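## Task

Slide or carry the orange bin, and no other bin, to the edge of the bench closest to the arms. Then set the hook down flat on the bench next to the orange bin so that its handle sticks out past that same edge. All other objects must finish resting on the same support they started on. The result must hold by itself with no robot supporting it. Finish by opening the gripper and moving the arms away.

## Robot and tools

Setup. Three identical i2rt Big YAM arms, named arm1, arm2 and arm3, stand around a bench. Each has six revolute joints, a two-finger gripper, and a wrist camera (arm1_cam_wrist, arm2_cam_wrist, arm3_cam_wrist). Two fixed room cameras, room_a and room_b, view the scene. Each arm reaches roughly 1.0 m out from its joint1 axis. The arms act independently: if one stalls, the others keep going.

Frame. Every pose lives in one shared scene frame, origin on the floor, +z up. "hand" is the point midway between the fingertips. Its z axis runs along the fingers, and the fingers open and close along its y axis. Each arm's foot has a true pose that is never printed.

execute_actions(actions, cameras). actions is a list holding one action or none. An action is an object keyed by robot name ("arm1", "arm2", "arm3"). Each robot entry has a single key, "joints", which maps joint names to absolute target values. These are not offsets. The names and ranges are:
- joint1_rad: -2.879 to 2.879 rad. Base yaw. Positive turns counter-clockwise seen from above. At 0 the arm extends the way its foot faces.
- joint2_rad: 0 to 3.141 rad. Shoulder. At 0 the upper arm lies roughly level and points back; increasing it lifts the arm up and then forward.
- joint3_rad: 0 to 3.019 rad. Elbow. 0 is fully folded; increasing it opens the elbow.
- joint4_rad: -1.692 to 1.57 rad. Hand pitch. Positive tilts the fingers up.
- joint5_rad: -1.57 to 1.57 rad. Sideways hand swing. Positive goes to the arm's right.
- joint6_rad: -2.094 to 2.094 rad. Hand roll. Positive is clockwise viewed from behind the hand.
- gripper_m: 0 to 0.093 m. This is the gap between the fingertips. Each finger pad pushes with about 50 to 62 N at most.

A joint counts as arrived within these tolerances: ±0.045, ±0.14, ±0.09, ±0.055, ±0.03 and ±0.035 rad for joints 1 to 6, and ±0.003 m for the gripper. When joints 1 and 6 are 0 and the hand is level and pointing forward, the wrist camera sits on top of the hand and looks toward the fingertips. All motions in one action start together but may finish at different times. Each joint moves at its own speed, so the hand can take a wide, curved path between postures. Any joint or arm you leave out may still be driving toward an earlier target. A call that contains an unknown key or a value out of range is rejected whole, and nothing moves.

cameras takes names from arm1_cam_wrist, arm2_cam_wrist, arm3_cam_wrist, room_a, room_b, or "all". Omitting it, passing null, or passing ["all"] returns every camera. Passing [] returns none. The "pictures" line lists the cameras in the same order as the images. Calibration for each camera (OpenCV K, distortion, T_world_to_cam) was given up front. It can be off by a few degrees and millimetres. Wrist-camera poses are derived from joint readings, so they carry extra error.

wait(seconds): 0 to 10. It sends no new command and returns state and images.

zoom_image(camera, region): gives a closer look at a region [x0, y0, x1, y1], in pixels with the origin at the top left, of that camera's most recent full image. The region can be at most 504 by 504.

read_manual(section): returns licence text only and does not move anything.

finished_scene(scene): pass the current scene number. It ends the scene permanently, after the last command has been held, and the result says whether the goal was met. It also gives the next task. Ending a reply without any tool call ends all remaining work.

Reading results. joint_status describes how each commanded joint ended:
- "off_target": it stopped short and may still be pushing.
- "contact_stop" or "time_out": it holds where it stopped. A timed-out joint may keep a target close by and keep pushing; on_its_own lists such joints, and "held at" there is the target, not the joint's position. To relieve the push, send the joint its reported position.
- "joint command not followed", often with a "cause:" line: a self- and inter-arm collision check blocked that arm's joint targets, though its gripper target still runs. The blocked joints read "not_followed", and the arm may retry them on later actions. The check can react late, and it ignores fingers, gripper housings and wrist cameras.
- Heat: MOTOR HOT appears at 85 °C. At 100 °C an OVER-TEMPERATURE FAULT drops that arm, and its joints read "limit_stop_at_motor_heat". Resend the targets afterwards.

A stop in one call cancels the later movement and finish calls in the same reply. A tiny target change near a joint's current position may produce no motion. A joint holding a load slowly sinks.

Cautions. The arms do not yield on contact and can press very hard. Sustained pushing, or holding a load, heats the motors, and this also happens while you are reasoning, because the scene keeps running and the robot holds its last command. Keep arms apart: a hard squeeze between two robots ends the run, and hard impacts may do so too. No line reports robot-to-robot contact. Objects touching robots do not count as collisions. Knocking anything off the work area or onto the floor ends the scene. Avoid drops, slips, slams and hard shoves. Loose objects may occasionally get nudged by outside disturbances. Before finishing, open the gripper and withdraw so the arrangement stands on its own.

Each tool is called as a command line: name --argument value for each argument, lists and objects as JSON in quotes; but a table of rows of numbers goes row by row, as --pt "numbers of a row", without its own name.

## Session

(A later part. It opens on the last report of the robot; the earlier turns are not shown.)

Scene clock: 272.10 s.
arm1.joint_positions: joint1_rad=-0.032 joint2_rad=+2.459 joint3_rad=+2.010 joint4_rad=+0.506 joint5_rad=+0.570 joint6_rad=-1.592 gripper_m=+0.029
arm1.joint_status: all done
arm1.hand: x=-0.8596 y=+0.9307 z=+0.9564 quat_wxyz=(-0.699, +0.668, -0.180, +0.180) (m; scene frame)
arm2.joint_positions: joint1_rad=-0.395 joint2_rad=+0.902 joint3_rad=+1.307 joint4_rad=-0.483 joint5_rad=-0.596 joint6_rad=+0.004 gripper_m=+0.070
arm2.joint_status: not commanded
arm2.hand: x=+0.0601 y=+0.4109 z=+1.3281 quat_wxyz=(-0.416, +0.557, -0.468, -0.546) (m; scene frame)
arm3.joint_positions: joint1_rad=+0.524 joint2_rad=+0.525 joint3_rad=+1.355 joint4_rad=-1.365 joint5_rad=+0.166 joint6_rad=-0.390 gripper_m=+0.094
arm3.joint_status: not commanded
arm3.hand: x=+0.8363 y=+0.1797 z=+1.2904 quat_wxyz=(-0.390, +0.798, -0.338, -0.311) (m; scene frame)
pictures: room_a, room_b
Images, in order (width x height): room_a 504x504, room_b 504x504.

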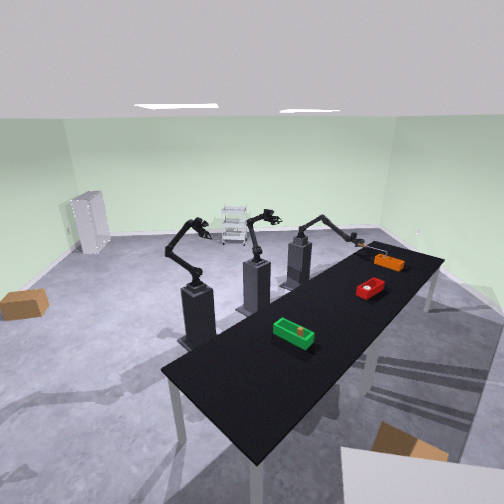

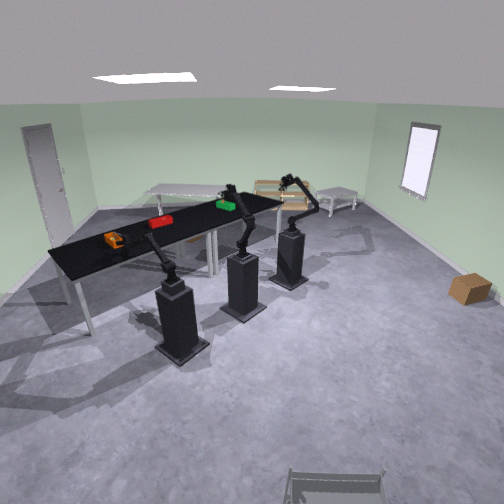

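execute_actions --actions '[{"arm1":{"joints":{"joint2_rad":2.475,"joint1_rad":-0.015}}}]' --cameras '["room_a","arm1_cam_wrist"]'

zoom_image --camera "room_a" --region '[340, 220, 420, 280]'

Scene clock: 276.10 s.
arm1.joint_positions: joint1_rad=-0.020 joint2_rad=+2.522 joint3_rad=+2.010 joint4_rad=+0.505 joint5_rad=+0.569 joint6_rad=-1.584 gripper_m=+0.029
arm1.joint_status: all done
arm1.hand: x=-0.8709 y=+0.9312 z=+0.8990 quat_wxyz=(-0.679, +0.690, -0.171, +0.180) (m; scene frame)
arm2.joint_positions: joint1_rad=-0.395 joint2_rad=+0.902 joint3_rad=+1.307 joint4_rad=-0.483 joint5_rad=-0.596 joint6_rad=+0.004 gripper_m=+0.070
arm2.joint_status: not commanded
arm2.hand: x=+0.0601 y=+0.4109 z=+1.3281 quat_wxyz=(-0.416, +0.557, -0.468, -0.546) (m; scene frame)
arm3.joint_positions: joint1_rad=+0.524 joint2_rad=+0.525 joint3_rad=+1.355 joint4_rad=-1.365 joint5_rad=+0.166 joint6_rad=-0.390 gripper_m=+0.094
arm3.joint_status: not commanded
arm3.hand: x=+0.8363 y=+0.1797 z=+1.2904 quat_wxyz=(-0.390, +0.798, -0.338, -0.311) (m; scene frame)
pictures: arm1_cam_wrist, room_a
camera_calibration (this result's frames):
arm1_cam_wrist: T_world_to_cam=[[-0.017427, 0.0335262, 0.999286, -0.943552], [0.43579, -0.899256, 0.0377701, 1.19001], [0.89988, 0.436137, 0.00106095, 0.504103], [0, 0, 0, 1]] pos_world=[-0.988672, 0.881903, 0.897396]
Images, in order (width x height): arm1_cam_wrist 504x504, room_a 504x504.

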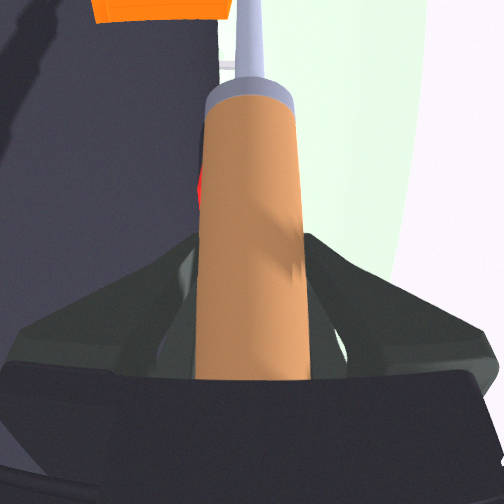

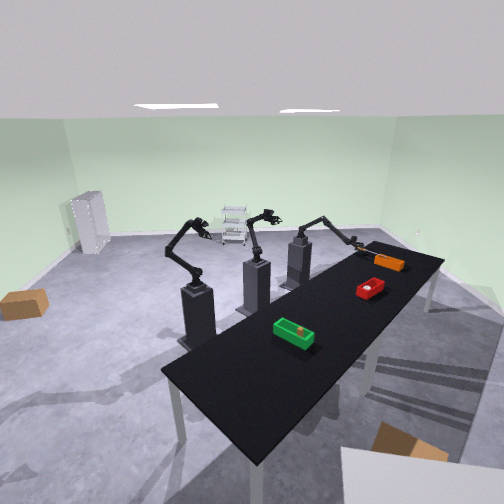

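Region (340, 220, 420, 280) of room_a's 504x504 image, scaled by 6.300, with more detail than that image has; it fills the top 378 rows of this view, and the rest is white.

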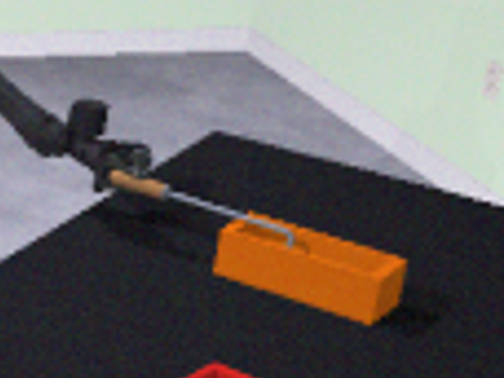

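execute_actions --actions '[{"arm1":{"joints":{"joint2_rad":2.36,"joint3_rad":1.76,"joint4_rad":0.675}}}]' --cameras '["room_a"]'

zoom_image --camera "room_a" --region '[320, 210, 420, 280]'

Scene clock: 286.50 s.
arm1.joint_positions: joint1_rad=-0.020 joint2_rad=+2.419 joint3_rad=+1.763 joint4_rad=+0.654 joint5_rad=+0.569 joint6_rad=-1.568 gripper_m=+0.029
arm1.joint_status: all done
arm1.hand: x=-0.8678 y=+0.8823 z=+0.8894 quat_wxyz=(-0.682, +0.688, -0.177, +0.174) (m; scene frame)
arm2.joint_positions: joint1_rad=-0.395 joint2_rad=+0.902 joint3_rad=+1.307 joint4_rad=-0.483 joint5_rad=-0.596 joint6_rad=+0.004 gripper_m=+0.070
arm2.joint_status: not commanded
arm2.hand: x=+0.0601 y=+0.4109 z=+1.3281 quat_wxyz=(-0.416, +0.557, -0.468, -0.546) (m; scene frame)
arm3.joint_positions: joint1_rad=+0.524 joint2_rad=+0.525 joint3_rad=+1.355 joint4_rad=-1.365 joint5_rad=+0.166 joint6_rad=-0.390 gripper_m=+0.094
arm3.joint_status: not commanded
arm3.hand: x=+0.8363 y=+0.1797 z=+1.2904 quat_wxyz=(-0.390, +0.798, -0.338, -0.311) (m; scene frame)
pictures: room_a
Images, in order (width x height): room_a 504x504.

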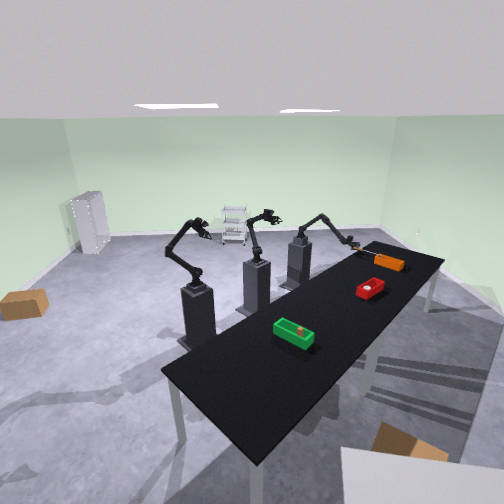

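Region (320, 210, 420, 280) of room_a's 504x504 image, scaled by 5.040, with more detail than that image has; it fills the top 353 rows of this view, and the rest is white.

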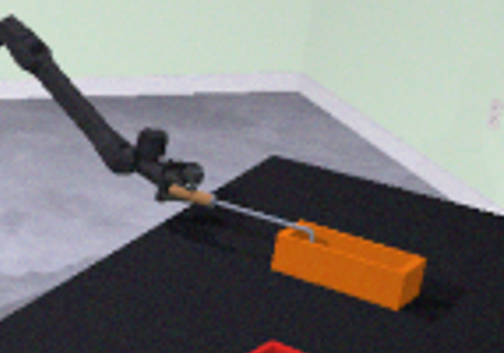

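execute_actions --actions '[{"arm1":{"joints":{"joint1_rad":0.02,"joint2_rad":2.2,"joint3_rad":1.44,"joint4_rad":0.835}}}]' --cameras '["room_a"]'

zoom_image --camera "room_a" --region '[320, 210, 420, 280]'

Scene clock: 291.30 s.
arm1.joint_positions: joint1_rad=+0.021 joint2_rad=+2.259 joint3_rad=+1.440 joint4_rad=+0.807 joint5_rad=+0.569 joint6_rad=-1.576 gripper_m=+0.029
arm1.joint_status: all done
arm1.hand: x=-0.8953 y=+0.8056 z=+0.8917 quat_wxyz=(-0.682, +0.695, -0.159, +0.164) (m; scene frame)
arm2.joint_positions: joint1_rad=-0.395 joint2_rad=+0.902 joint3_rad=+1.307 joint4_rad=-0.483 joint5_rad=-0.596 joint6_rad=+0.004 gripper_m=+0.070
arm2.joint_status: not commanded
arm2.hand: x=+0.0601 y=+0.4109 z=+1.3281 quat_wxyz=(-0.416, +0.557, -0.468, -0.546) (m; scene frame)
arm3.joint_positions: joint1_rad=+0.524 joint2_rad=+0.525 joint3_rad=+1.355 joint4_rad=-1.365 joint5_rad=+0.166 joint6_rad=-0.390 gripper_m=+0.094
arm3.joint_status: not commanded
arm3.hand: x=+0.8363 y=+0.1797 z=+1.2904 quat_wxyz=(-0.390, +0.798, -0.338, -0.311) (m; scene frame)
pictures: room_a
Images, in order (width x height): room_a 504x504.

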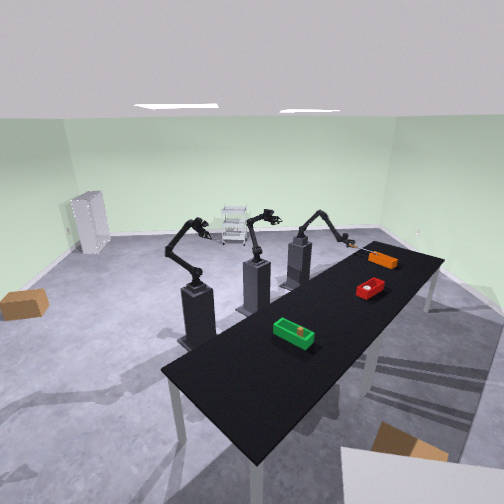

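Region (320, 210, 420, 280) of room_a's 504x504 image, scaled by 5.040, with more detail than that image has; it fills the top 353 rows of this view, and the rest is white.

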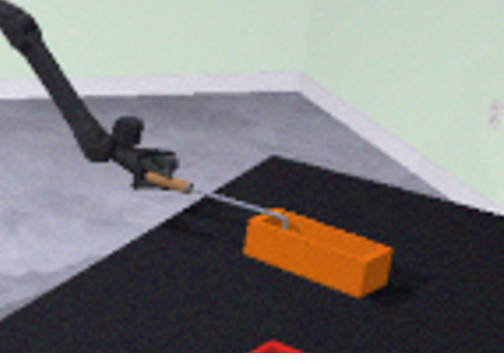

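execute_actions --actions '[{"arm1":{"joints":{"joint2_rad":2.04,"joint3_rad":1.092,"joint4_rad":1.03}}}]' --cameras '[]'

execute_actions --actions '[{"arm1":{"joints":{"joint1_rad":0.05,"joint2_rad":1.925,"joint3_rad":0.815,"joint4_rad":1.185}},"arm2":{"joints":{"joint1_rad":0.0,"joint5_rad":-0.75}}}]' --cameras '["room_a","room_b","arm2_cam_wrist"]'

zoom_image --camera "room_a" --region '[300, 210, 400, 280]'

Scene clock: 298.33 s.
arm1.joint_positions: joint1_rad=+0.021 joint2_rad=+2.097 joint3_rad=+1.087 joint4_rad=+0.996 joint5_rad=+0.570 joint6_rad=-1.580 gripper_m=+0.029
arm1.joint_status: all done
arm1.hand: x=-0.8842 y=+0.7042 z=+0.8908 quat_wxyz=(-0.681, +0.696, -0.157, +0.166) (m; scene frame)
arm2.joint_positions: joint1_rad=-0.395 joint2_rad=+0.902 joint3_rad=+1.307 joint4_rad=-0.483 joint5_rad=-0.596 joint6_rad=+0.004 gripper_m=+0.070
arm2.joint_status: not commanded
arm2.hand: x=+0.0601 y=+0.4109 z=+1.3281 quat_wxyz=(-0.416, +0.557, -0.468, -0.546) (m; scene frame)
arm3.joint_positions: joint1_rad=+0.524 joint2_rad=+0.525 joint3_rad=+1.355 joint4_rad=-1.365 joint5_rad=+0.166 joint6_rad=-0.390 gripper_m=+0.094
arm3.joint_status: not commanded
arm3.hand: x=+0.8363 y=+0.1797 z=+1.2904 quat_wxyz=(-0.390, +0.798, -0.338, -0.311) (m; scene frame)
pictures: none
No camera images: the call's "cameras" was empty. Leave "cameras" out to get every camera's image.

Scene clock: 299.37 s.
arm1.joint_positions: joint1_rad=+0.048 joint2_rad=+1.978 joint3_rad=+0.810 joint4_rad=+1.149 joint5_rad=+0.570 joint6_rad=-1.583 gripper_m=+0.029
arm1.joint_status: all done
arm1.hand: x=-0.8907 y=+0.6152 z=+0.8899 quat_wxyz=(-0.681, +0.700, -0.146, +0.158) (m; scene frame)
arm2.joint_positions: joint1_rad=-0.004 joint2_rad=+0.902 joint3_rad=+1.307 joint4_rad=-0.483 joint5_rad=-0.747 joint6_rad=+0.004 gripper_m=+0.070
arm2.joint_status: all done
arm2.hand: x=-0.1225 y=+0.3860 z=+1.3295 quat_wxyz=(-0.253, +0.659, -0.302, -0.641) (m; scene frame)
arm3.joint_positions: joint1_rad=+0.524 joint2_rad=+0.525 joint3_rad=+1.355 joint4_rad=-1.365 joint5_rad=+0.166 joint6_rad=-0.390 gripper_m=+0.094
arm3.joint_status: not commanded
arm3.hand: x=+0.8363 y=+0.1797 z=+1.2904 quat_wxyz=(-0.390, +0.798, -0.338, -0.311) (m; scene frame)
pictures: arm2_cam_wrist, room_a, room_b
camera_calibration (this result's frames):
arm2_cam_wrist: T_world_to_cam=[[0.728534, 0.682652, -0.0567883, -0.100208], [0.390648, -0.482138, -0.784179, 1.28322], [-0.562701, 0.549116, -0.617931, 0.664755], [0, 0, 0, 1]] pos_world=[-0.0542267, 0.322071, 1.41136]
Images, in order (width x height): arm2_cam_wrist 504x504, room_a 504x504, room_b 504x504.

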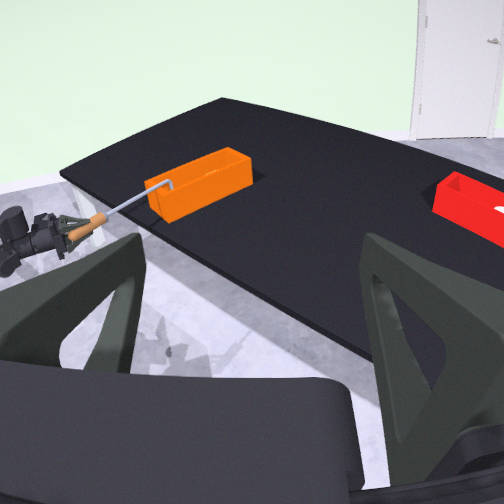

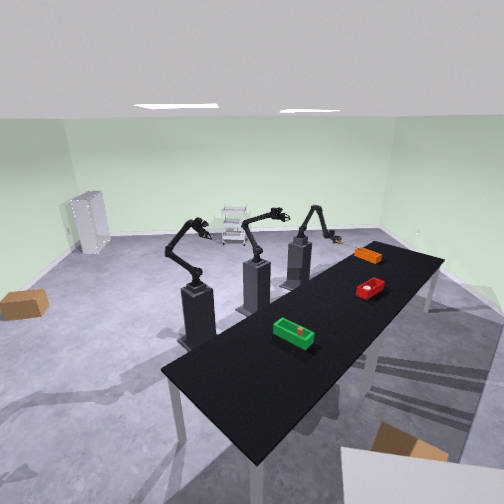

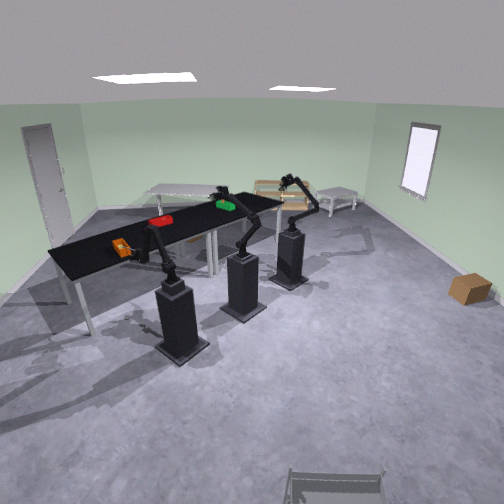

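Region (300, 210, 400, 280) of room_a's 504x504 image, scaled by 5.040, with more detail than that image has; it fills the top 353 rows of this view, and the rest is white.

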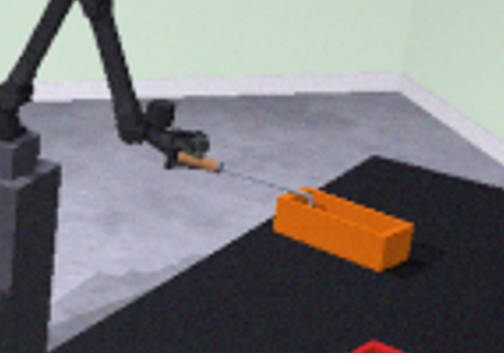

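zoom_image --camera "arm2_cam_wrist" --region '[60, 130, 270, 260]'

Region (60, 130, 270, 260) of arm2_cam_wrist's 504x504 image, scaled by 2.400, with more detail than that image has; it fills the top 312 rows of this view, and the rest is white.

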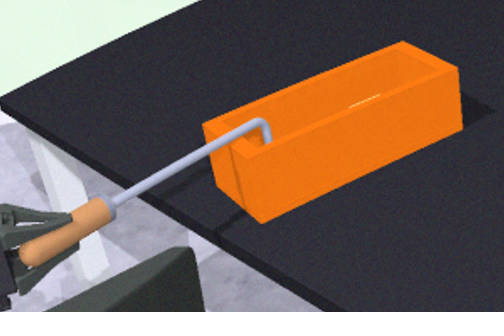

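execute_actions --actions '[{"arm1":{"joints":{"joint2_rad":1.885,"joint3_rad":0.718,"joint4_rad":1.25}}}]' --cameras '["arm2_cam_wrist"]'

zoom_image --camera "arm2_cam_wrist" --region '[90, 160, 220, 260]'

Scene clock: 306.70 s.
arm1.joint_positions: joint1_rad=+0.048 joint2_rad=+1.939 joint3_rad=+0.711 joint4_rad=+1.208 joint5_rad=+0.569 joint6_rad=-1.584 gripper_m=+0.029
arm1.joint_status: all done
arm1.hand: x=-0.8863 y=+0.5817 z=+0.8896 quat_wxyz=(-0.681, +0.700, -0.146, +0.158) (m; scene frame)
arm2.joint_positions: joint1_rad=-0.004 joint2_rad=+0.902 joint3_rad=+1.307 joint4_rad=-0.483 joint5_rad=-0.747 joint6_rad=+0.004 gripper_m=+0.070
arm2.joint_status: not commanded
arm2.hand: x=-0.1225 y=+0.3860 z=+1.3295 quat_wxyz=(-0.253, +0.659, -0.302, -0.641) (m; scene frame)
arm3.joint_positions: joint1_rad=+0.524 joint2_rad=+0.525 joint3_rad=+1.355 joint4_rad=-1.365 joint5_rad=+0.166 joint6_rad=-0.390 gripper_m=+0.094
arm3.joint_status: not commanded
arm3.hand: x=+0.8363 y=+0.1797 z=+1.2904 quat_wxyz=(-0.390, +0.798, -0.338, -0.311) (m; scene frame)
pictures: arm2_cam_wrist
camera_calibration (this result's frames):
arm2_cam_wrist: T_world_to_cam=[[0.728534, 0.682652, -0.0567883, -0.100208], [0.390648, -0.482138, -0.784179, 1.28322], [-0.562701, 0.549116, -0.617931, 0.664755], [0, 0, 0, 1]] pos_world=[-0.0542267, 0.322071, 1.41136]
Images, in order (width x height): arm2_cam_wrist 504x504.

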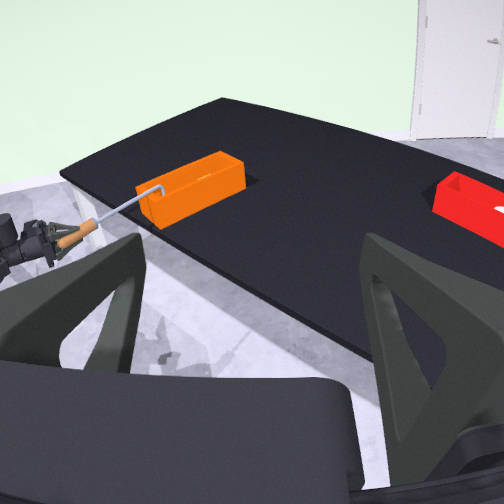

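Region (90, 160, 220, 260) of arm2_cam_wrist's 504x504 image, scaled by 3.877, with more detail than that image has; it fills the top 388 rows of this view, and the rest is white.

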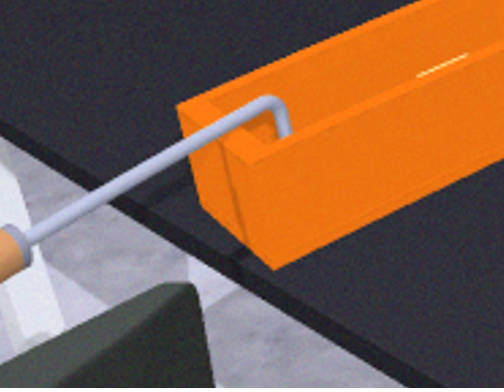

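execute_actions --actions '[{"arm1":{"joints":{"joint3_rad":1.265}}}]' --cameras '[]'

execute_actions --actions '[{"arm1":{"joints":{"joint1_rad":0.232,"joint2_rad":2.06,"joint4_rad":1.0}}}]' --cameras '["arm2_cam_wrist","arm1_cam_wrist","room_b"]'

zoom_image --camera "room_b" --region '[70, 210, 190, 290]'

Scene clock: 326.40 s.
arm1.joint_positions: joint1_rad=+0.048 joint2_rad=+1.934 joint3_rad=+1.201 joint4_rad=+1.211 joint5_rad=+0.572 joint6_rad=-1.596 gripper_m=+0.029
arm1.joint_status: all done
arm1.hand: x=-0.9026 y=+0.7110 z=+1.0992 quat_wxyz=(-0.825, +0.519, -0.201, +0.101) (m; scene frame)
arm2.joint_positions: joint1_rad=-0.004 joint2_rad=+0.902 joint3_rad=+1.307 joint4_rad=-0.483 joint5_rad=-0.747 joint6_rad=+0.004 gripper_m=+0.070
arm2.joint_status: not commanded
arm2.hand: x=-0.1225 y=+0.3860 z=+1.3295 quat_wxyz=(-0.253, +0.659, -0.302, -0.641) (m; scene frame)
arm3.joint_positions: joint1_rad=+0.524 joint2_rad=+0.525 joint3_rad=+1.355 joint4_rad=-1.365 joint5_rad=+0.166 joint6_rad=-0.390 gripper_m=+0.094
arm3.joint_status: not commanded
arm3.hand: x=+0.8363 y=+0.1797 z=+1.2904 quat_wxyz=(-0.390, +0.798, -0.338, -0.311) (m; scene frame)
pictures: none
No camera images: the call's "cameras" was empty. Leave "cameras" out to get every camera's image.

Scene clock: 327.87 s.
arm1.joint_positions: joint1_rad=+0.225 joint2_rad=+2.137 joint3_rad=+1.213 joint4_rad=+0.959 joint5_rad=+0.571 joint6_rad=-1.600 gripper_m=+0.029
arm1.joint_status: all done
arm1.hand: x=-1.0378 y=+0.7299 z=+0.9108 quat_wxyz=(-0.709, +0.693, -0.087, +0.095) (m; scene frame)
arm2.joint_positions: joint1_rad=-0.004 joint2_rad=+0.902 joint3_rad=+1.307 joint4_rad=-0.483 joint5_rad=-0.747 joint6_rad=+0.004 gripper_m=+0.070
arm2.joint_status: not commanded
arm2.hand: x=-0.1225 y=+0.3860 z=+1.3295 quat_wxyz=(-0.253, +0.659, -0.302, -0.641) (m; scene frame)
arm3.joint_positions: joint1_rad=+0.524 joint2_rad=+0.525 joint3_rad=+1.355 joint4_rad=-1.365 joint5_rad=+0.166 joint6_rad=-0.390 gripper_m=+0.094
arm3.joint_status: not commanded
arm3.hand: x=+0.8363 y=+0.1797 z=+1.2904 quat_wxyz=(-0.390, +0.798, -0.338, -0.311) (m; scene frame)
pictures: arm1_cam_wrist, arm2_cam_wrist, room_b
camera_calibration (this result's frames):
arm1_cam_wrist: T_world_to_cam=[[-0.0263342, -0.00777475, 0.999623, -0.930901], [0.639704, -0.768544, 0.010875, 1.22191], [0.76817, 0.639749, 0.0252125, 0.434763], [0, 0, 0, 1]] pos_world=[-1.14015, 0.653716, 0.9063]
arm2_cam_wrist: T_world_to_cam=[[0.728534, 0.682652, -0.0567883, -0.100208], [0.390648, -0.482138, -0.784179, 1.28322], [-0.562701, 0.549116, -0.617931, 0.664755], [0, 0, 0, 1]] pos_world=[-0.0542267, 0.322071, 1.41136]
Images, in order (width x height): arm1_cam_wrist 504x504, arm2_cam_wrist 504x504, room_b 504x504.

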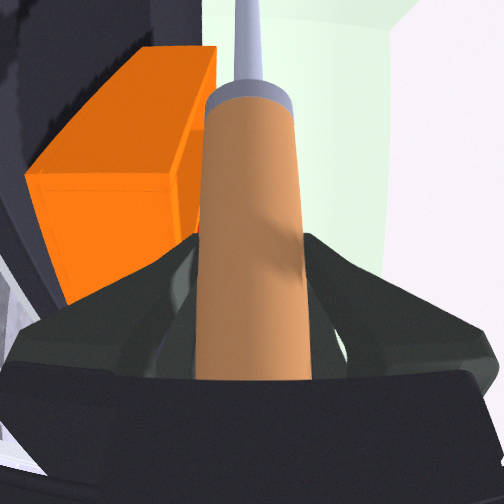

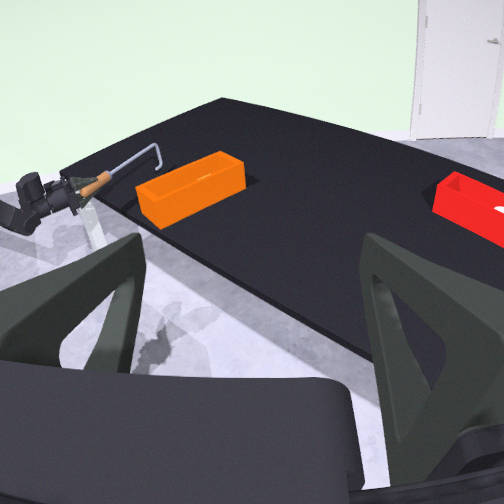

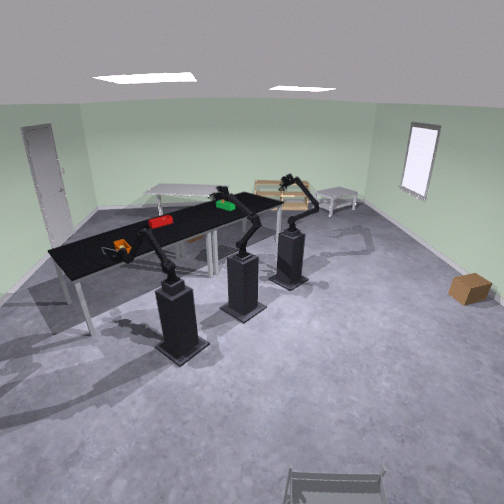

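Region (70, 210, 190, 290) of room_b's 504x504 image, scaled by 4.200, with more detail than that image has.

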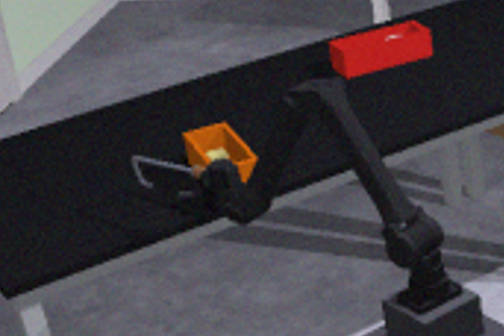

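execute_actions --actions '[{"arm1":{"joints":{"joint1_rad":0.19,"joint2_rad":2.03,"joint4_rad":0.7,"joint5_rad":0.4,"joint6_rad":-0.8}}}]' --cameras '["arm2_cam_wrist","arm1_cam_wrist"]'

zoom_image --camera "arm2_cam_wrist" --region '[0, 110, 260, 240]'

Scene clock: 335.10 s.
arm1.joint_positions: joint1_rad=+0.192 joint2_rad=+2.099 joint3_rad=+1.213 joint4_rad=+0.677 joint5_rad=+0.400 joint6_rad=-0.831 gripper_m=+0.029
arm1.joint_status: all done
arm1.hand: x=-1.0412 y=+0.7354 z=+0.8730 quat_wxyz=(-0.611, +0.715, -0.297, -0.166) (m; scene frame)
arm2.joint_positions: joint1_rad=-0.004 joint2_rad=+0.902 joint3_rad=+1.307 joint4_rad=-0.483 joint5_rad=-0.747 joint6_rad=+0.004 gripper_m=+0.070
arm2.joint_status: not commanded
arm2.hand: x=-0.1225 y=+0.3860 z=+1.3295 quat_wxyz=(-0.253, +0.659, -0.302, -0.641) (m; scene frame)
arm3.joint_positions: joint1_rad=+0.524 joint2_rad=+0.525 joint3_rad=+1.355 joint4_rad=-1.365 joint5_rad=+0.166 joint6_rad=-0.390 gripper_m=+0.094
arm3.joint_status: not commanded
arm3.hand: x=+0.8363 y=+0.1797 z=+1.2904 quat_wxyz=(-0.390, +0.798, -0.338, -0.311) (m; scene frame)
pictures: arm1_cam_wrist, arm2_cam_wrist
camera_calibration (this result's frames):
arm1_cam_wrist: T_world_to_cam=[[0.617295, 0.0886964, 0.781716, -0.103808], [0.564551, -0.741966, -0.36162, 1.45617], [0.547932, 0.664545, -0.508085, 0.652851], [0, 0, 0, 1]] pos_world=[-1.11572, 0.655785, 0.939432]
arm2_cam_wrist: T_world_to_cam=[[0.728534, 0.682652, -0.0567883, -0.100208], [0.390648, -0.482138, -0.784179, 1.28322], [-0.562701, 0.549116, -0.617931, 0.664755], [0, 0, 0, 1]] pos_world=[-0.0542267, 0.322071, 1.41136]
Images, in order (width x height): arm1_cam_wrist 504x504, arm2_cam_wrist 504x504.

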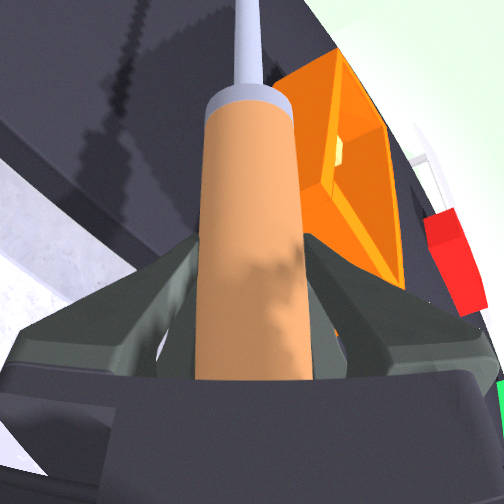

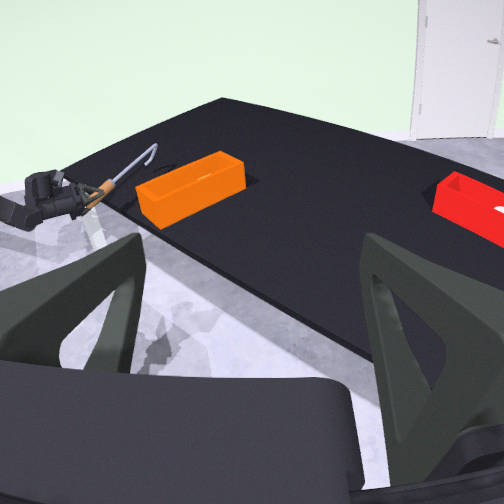

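Region (0, 110, 260, 240) of arm2_cam_wrist's 504x504 image, scaled by 1.938, with more detail than that image has.

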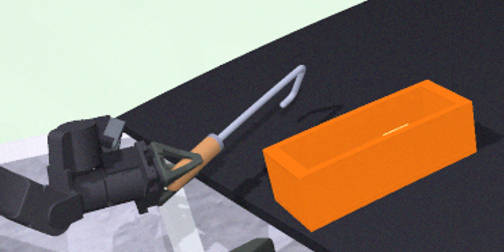

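execute_actions --actions '[{"arm1":{"joints":{"joint1_rad":0.11,"joint4_rad":0.47,"joint5_rad":0.05,"joint6_rad":0.03}}}]' --cameras '["arm2_cam_wrist","arm1_cam_wrist"]'

zoom_image --camera "arm2_cam_wrist" --region '[0, 110, 260, 240]'

Scene clock: 339.70 s.
arm1.joint_positions: joint1_rad=+0.110 joint2_rad=+2.092 joint3_rad=+1.213 joint4_rad=+0.458 joint5_rad=+0.047 joint6_rad=+0.021 gripper_m=+0.029
arm1.joint_status: all done
arm1.hand: x=-1.0380 y=+0.7297 z=+0.8249 quat_wxyz=(-0.353, +0.635, -0.550, -0.411) (m; scene frame)
arm2.joint_positions: joint1_rad=-0.004 joint2_rad=+0.902 joint3_rad=+1.307 joint4_rad=-0.483 joint5_rad=-0.747 joint6_rad=+0.004 gripper_m=+0.070
arm2.joint_status: not commanded
arm2.hand: x=-0.1225 y=+0.3860 z=+1.3295 quat_wxyz=(-0.253, +0.659, -0.302, -0.641) (m; scene frame)
arm3.joint_positions: joint1_rad=+0.524 joint2_rad=+0.525 joint3_rad=+1.355 joint4_rad=-1.365 joint5_rad=+0.166 joint6_rad=-0.390 gripper_m=+0.094
arm3.joint_status: not commanded
arm3.hand: x=+0.8363 y=+0.1797 z=+1.2904 quat_wxyz=(-0.390, +0.798, -0.338, -0.311) (m; scene frame)
pictures: arm1_cam_wrist, arm2_cam_wrist
camera_calibration (this result's frames):
arm1_cam_wrist: T_world_to_cam=[[0.987161, 0.159616, 0.00595973, 0.904428], [0.140837, -0.852204, -0.503898, 1.19075], [-0.0753514, 0.498268, -0.863742, 0.398196], [0, 0, 0, 1]] pos_world=[-1.03051, 0.671995, 0.938567]
arm2_cam_wrist: T_world_to_cam=[[0.728534, 0.682652, -0.0567883, -0.100208], [0.390648, -0.482138, -0.784179, 1.28322], [-0.562701, 0.549116, -0.617931, 0.664755], [0, 0, 0, 1]] pos_world=[-0.0542267, 0.322071, 1.41136]
Images, in order (width x height): arm1_cam_wrist 504x504, arm2_cam_wrist 504x504.

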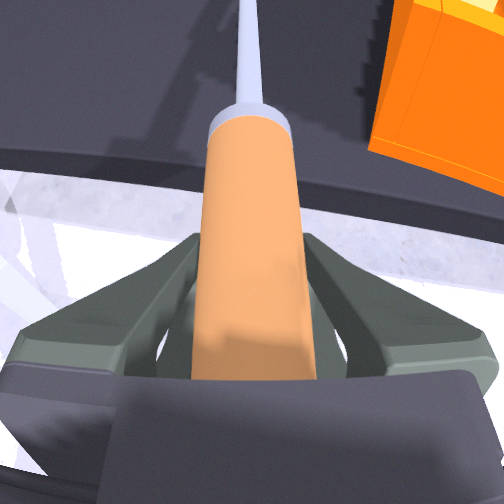

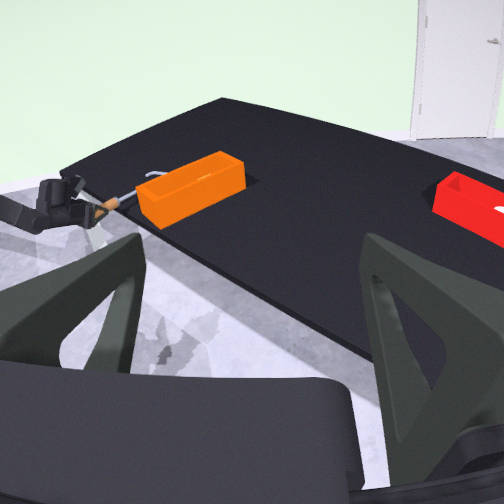

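Region (0, 110, 260, 240) of arm2_cam_wrist's 504x504 image, scaled by 1.938, with more detail than that image has.

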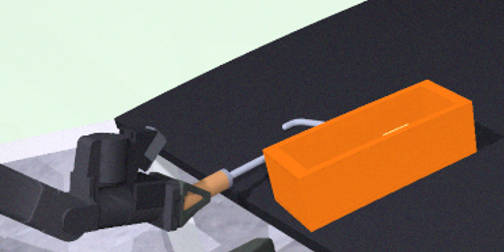

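execute_actions --actions '[{"arm1":{"joints":{"joint2_rad":2.075,"joint3_rad":1.19}}}]' --cameras '["arm1_cam_wrist"]'

Scene clock: 347.30 s.
arm1.joint_positions: joint1_rad=+0.110 joint2_rad=+2.092 joint3_rad=+1.184 joint4_rad=+0.458 joint5_rad=+0.047 joint6_rad=+0.031 gripper_m=+0.029
arm1.joint_status: all done
arm1.hand: x=-1.0358 y=+0.7184 z=+0.8118 quat_wxyz=(-0.344, +0.638, -0.558, -0.404) (m; scene frame)
arm2.joint_positions: joint1_rad=-0.004 joint2_rad=+0.902 joint3_rad=+1.307 joint4_rad=-0.483 joint5_rad=-0.747 joint6_rad=+0.004 gripper_m=+0.070
arm2.joint_status: not commanded
arm2.hand: x=-0.1225 y=+0.3860 z=+1.3295 quat_wxyz=(-0.253, +0.659, -0.302, -0.641) (m; scene frame)
arm3.joint_positions: joint1_rad=+0.524 joint2_rad=+0.525 joint3_rad=+1.355 joint4_rad=-1.365 joint5_rad=+0.166 joint6_rad=-0.390 gripper_m=+0.094
arm3.joint_status: not commanded
arm3.hand: x=+0.8363 y=+0.1797 z=+1.2904 quat_wxyz=(-0.390, +0.798, -0.338, -0.311) (m; scene frame)
pictures: arm1_cam_wrist
camera_calibration (this result's frames):
arm1_cam_wrist: T_world_to_cam=[[0.987813, 0.155633, -0.00190494, 0.914058], [0.135708, -0.867208, -0.479097, 1.15948], [-0.0762154, 0.473, -0.87776, 0.421268], [0, 0, 0, 1]] pos_world=[-1.02816, 0.663997, 0.927019]
Images, in order (width x height): arm1_cam_wrist 504x504.

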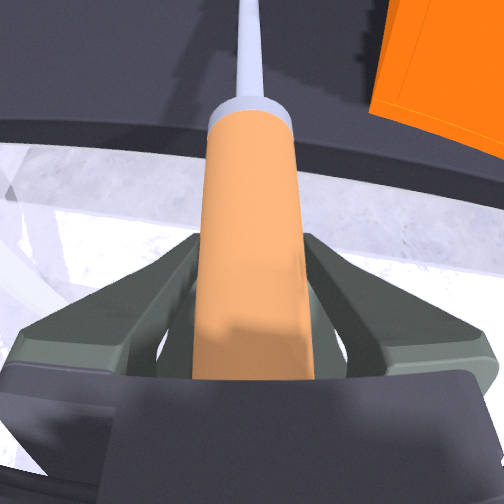

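execute_actions --actions '[{"arm1":{"joints":{"joint2_rad":2.11}}}]' --cameras '["arm1_cam_wrist"]'

Scene clock: 350.00 s.
arm1.joint_positions: joint1_rad=+0.110 joint2_rad=+2.105 joint3_rad=+1.184 joint4_rad=+0.458 joint5_rad=+0.047 joint6_rad=+0.034 gripper_m=+0.029
arm1.joint_status: all done
arm1.hand: x=-1.0355 y=+0.7168 z=+0.8024 quat_wxyz=(-0.340, +0.640, -0.561, -0.400) (m; scene frame)
arm2.joint_positions: joint1_rad=-0.004 joint2_rad=+0.902 joint3_rad=+1.307 joint4_rad=-0.483 joint5_rad=-0.747 joint6_rad=+0.004 gripper_m=+0.070
arm2.joint_status: not commanded
arm2.hand: x=-0.1225 y=+0.3860 z=+1.3295 quat_wxyz=(-0.253, +0.659, -0.302, -0.641) (m; scene frame)
arm3.joint_positions: joint1_rad=+0.524 joint2_rad=+0.525 joint3_rad=+1.355 joint4_rad=-1.365 joint5_rad=+0.166 joint6_rad=-0.390 gripper_m=+0.094
arm3.joint_status: not commanded
arm3.hand: x=+0.8363 y=+0.1797 z=+1.2904 quat_wxyz=(-0.390, +0.798, -0.338, -0.311) (m; scene frame)
pictures: arm1_cam_wrist
camera_calibration (this result's frames):
arm1_cam_wrist: T_world_to_cam=[[0.988039, 0.154141, -0.00442478, 0.91734], [0.134228, -0.873815, -0.467365, 1.14736], [-0.0759067, 0.461181, -0.884053, 0.427651], [0, 0, 0, 1]] pos_world=[-1.02791, 0.663958, 0.918363]
Images, in order (width x height): arm1_cam_wrist 504x504.

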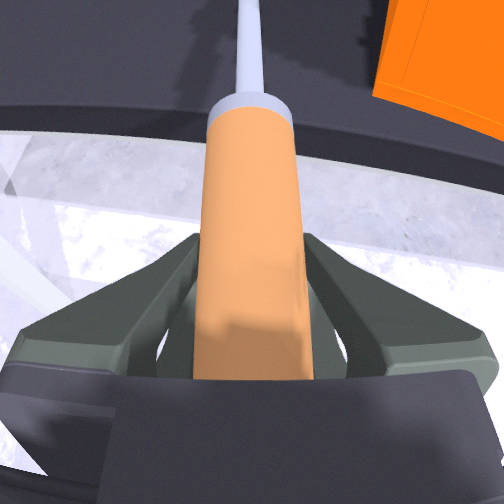

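execute_actions --actions '[{"arm1":{"joints":{"joint2_rad":2.135,"joint6_rad":0.0}}}]' --cameras '["arm1_cam_wrist","room_b"]'

zoom_image --camera "room_b" --region '[80, 220, 170, 280]'

Scene clock: 352.70 s.
arm1.joint_positions: joint1_rad=+0.110 joint2_rad=+2.131 joint3_rad=+1.184 joint4_rad=+0.458 joint5_rad=+0.047 joint6_rad=+0.023 gripper_m=+0.029
arm1.joint_status: all done
arm1.hand: x=-1.0349 y=+0.7133 z=+0.7840 quat_wxyz=(-0.335, +0.649, -0.562, -0.389) (m; scene frame)
arm2.joint_positions: joint1_rad=-0.004 joint2_rad=+0.902 joint3_rad=+1.307 joint4_rad=-0.483 joint5_rad=-0.747 joint6_rad=+0.004 gripper_m=+0.070
arm2.joint_status: not commanded
arm2.hand: x=-0.1225 y=+0.3860 z=+1.3295 quat_wxyz=(-0.253, +0.659, -0.302, -0.641) (m; scene frame)
arm3.joint_positions: joint1_rad=+0.524 joint2_rad=+0.525 joint3_rad=+1.355 joint4_rad=-1.365 joint5_rad=+0.166 joint6_rad=-0.390 gripper_m=+0.094
arm3.joint_status: not commanded
arm3.hand: x=+0.8363 y=+0.1797 z=+1.2904 quat_wxyz=(-0.390, +0.798, -0.338, -0.311) (m; scene frame)
pictures: arm1_cam_wrist, room_b
camera_calibration (this result's frames):
arm1_cam_wrist: T_world_to_cam=[[0.987175, 0.1595, 0.00677268, 0.903692], [0.145898, -0.884145, -0.443849, 1.13662], [-0.0648059, 0.439145, -0.896076, 0.449657], [0, 0, 0, 1]] pos_world=[-1.02879, 0.663334, 0.901294]
Images, in order (width x height): arm1_cam_wrist 504x504, room_b 504x504.

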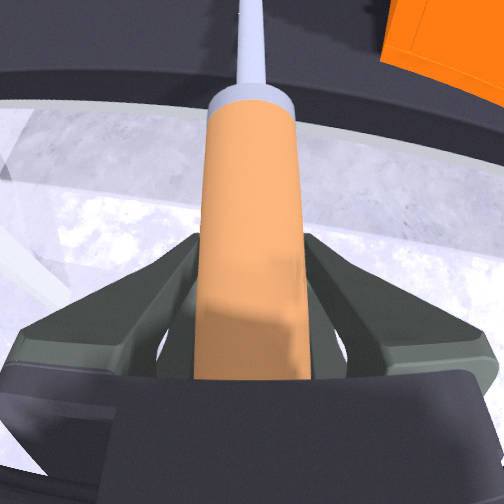

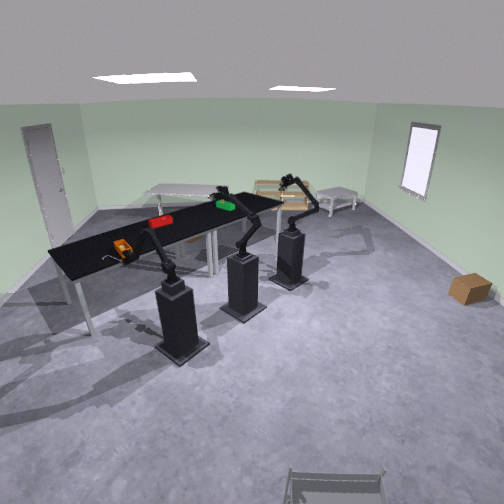

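Region (80, 220, 170, 280) of room_b's 504x504 image, scaled by 5.600, with more detail than that image has.

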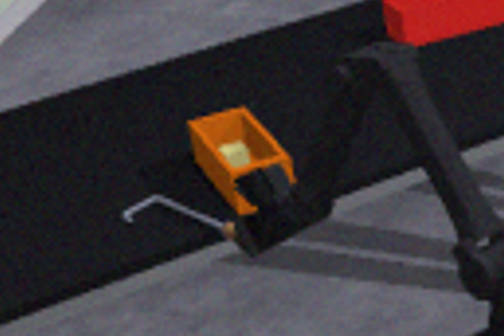

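execute_actions --actions '[{"arm1":{"joints":{"gripper_m":0.075}}}]' --cameras '["arm1_cam_wrist"]'

execute_actions --actions '[{"arm1":{"joints":{"joint2_rad":1.6}}}]'

Scene clock: 357.00 s.
arm1.joint_positions: joint1_rad=+0.110 joint2_rad=+2.131 joint3_rad=+1.184 joint4_rad=+0.458 joint5_rad=+0.048 joint6_rad=+0.008 gripper_m=+0.075
arm1.joint_status: all done
arm1.hand: x=-1.0347 y=+0.7133 z=+0.7840 quat_wxyz=(-0.338, +0.653, -0.557, -0.386) (m; scene frame)
arm2.joint_positions: joint1_rad=-0.004 joint2_rad=+0.902 joint3_rad=+1.307 joint4_rad=-0.483 joint5_rad=-0.747 joint6_rad=+0.004 gripper_m=+0.070
arm2.joint_status: not commanded
arm2.hand: x=-0.1225 y=+0.3860 z=+1.3295 quat_wxyz=(-0.253, +0.659, -0.302, -0.641) (m; scene frame)
arm3.joint_positions: joint1_rad=+0.524 joint2_rad=+0.525 joint3_rad=+1.355 joint4_rad=-1.365 joint5_rad=+0.166 joint6_rad=-0.390 gripper_m=+0.094
arm3.joint_status: not commanded
arm3.hand: x=+0.8363 y=+0.1797 z=+1.2904 quat_wxyz=(-0.390, +0.798, -0.338, -0.311) (m; scene frame)
pictures: arm1_cam_wrist
camera_calibration (this result's frames):
arm1_cam_wrist: T_world_to_cam=[[0.985996, 0.16558, 0.0199005, 0.887712], [0.157128, -0.882354, -0.443579, 1.14675], [-0.0558884, 0.440493, -0.896015, 0.457875], [0, 0, 0, 1]] pos_world=[-1.02988, 0.663162, 0.901271]
Images, in order (width x height): arm1_cam_wrist 504x504.

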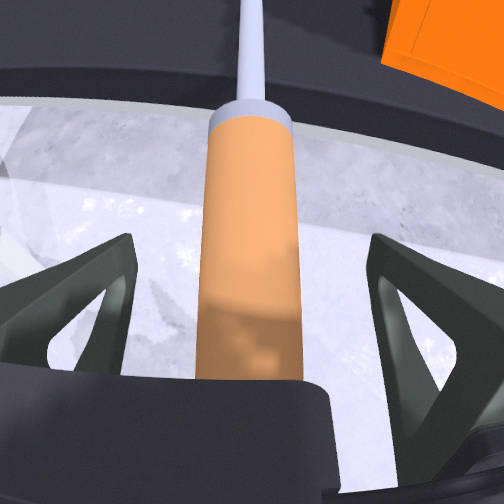

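Scene clock: 358.50 s.
arm1.joint_positions: joint1_rad=+0.110 joint2_rad=+1.598 joint3_rad=+1.177 joint4_rad=+0.467 joint5_rad=+0.048 joint6_rad=+0.008 gripper_m=+0.075
arm1.joint_status: all done
arm1.hand: x=-1.0283 y=+0.6895 z=+1.1567 quat_wxyz=(-0.467, +0.522, -0.455, -0.550) (m; scene frame)
arm2.joint_positions: joint1_rad=-0.004 joint2_rad=+0.902 joint3_rad=+1.307 joint4_rad=-0.483 joint5_rad=-0.747 joint6_rad=+0.004 gripper_m=+0.070
arm2.joint_status: not commanded
arm2.hand: x=-0.1225 y=+0.3860 z=+1.3295 quat_wxyz=(-0.253, +0.659, -0.302, -0.641) (m; scene frame)
arm3.joint_positions: joint1_rad=+0.524 joint2_rad=+0.525 joint3_rad=+1.355 joint4_rad=-1.365 joint5_rad=+0.166 joint6_rad=-0.390 gripper_m=+0.094
arm3.joint_status: not commanded
arm3.hand: x=+0.8363 y=+0.1797 z=+1.2904 quat_wxyz=(-0.390, +0.798, -0.338, -0.311) (m; scene frame)
pictures: arm1_cam_wrist, arm2_cam_wrist, arm3_cam_wrist, room_a, room_b
camera_calibration (this result's frames):
arm1_cam_wrist: T_world_to_cam=[[0.987493, 0.157654, 0.00157863, 0.906128], [0.0872559, -0.538148, -0.838322, 1.43747], [-0.131315, 0.827975, -0.545174, 0.0521785], [0, 0, 0, 1]] pos_world=[-1.01337, 0.587513, 1.23208]
arm2_cam_wrist: T_world_to_cam=[[0.728534, 0.682652, -0.0567883, -0.100208], [0.390648, -0.482138, -0.784179, 1.28322], [-0.562701, 0.549116, -0.617931, 0.664755], [0, 0, 0, 1]] pos_world=[-0.0542267, 0.322071, 1.41136]
Images, in order (width x height): arm1_cam_wrist 504x504, arm2_cam_wrist 504x504, arm3_cam_wrist 504x504, room_a 504x504, room_b 504x504.

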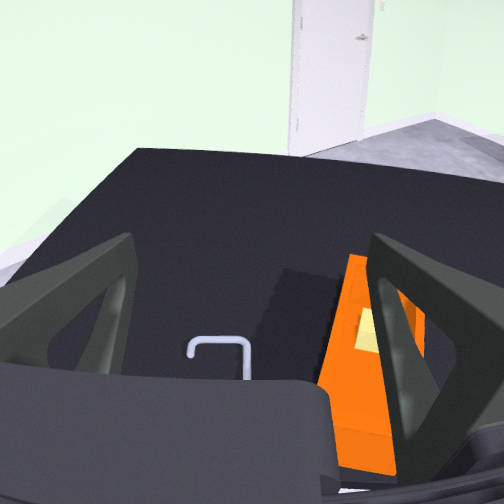

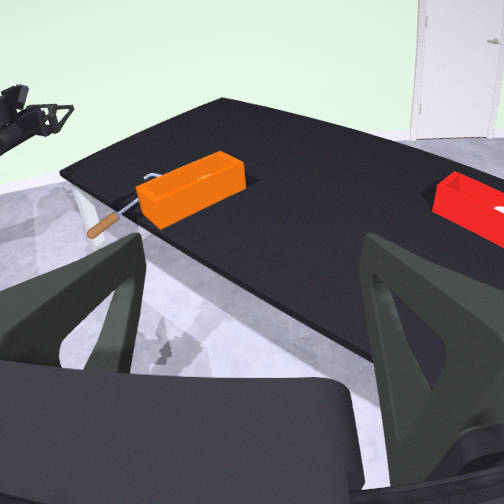

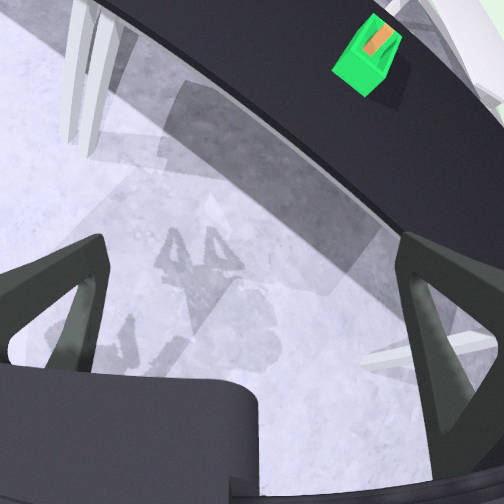

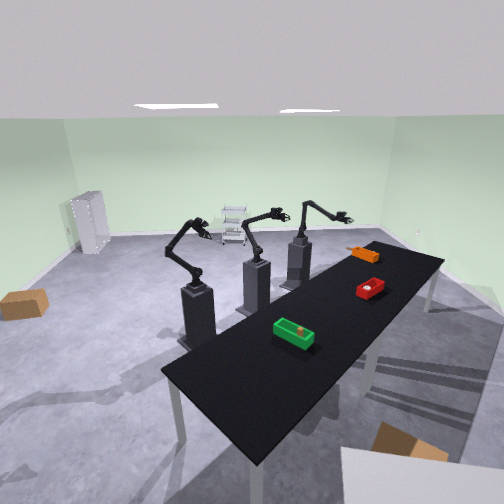

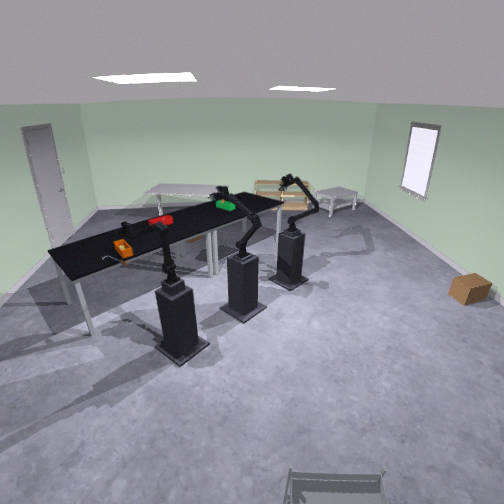

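finished_scene --scene 1

The scene is finished: the task was done.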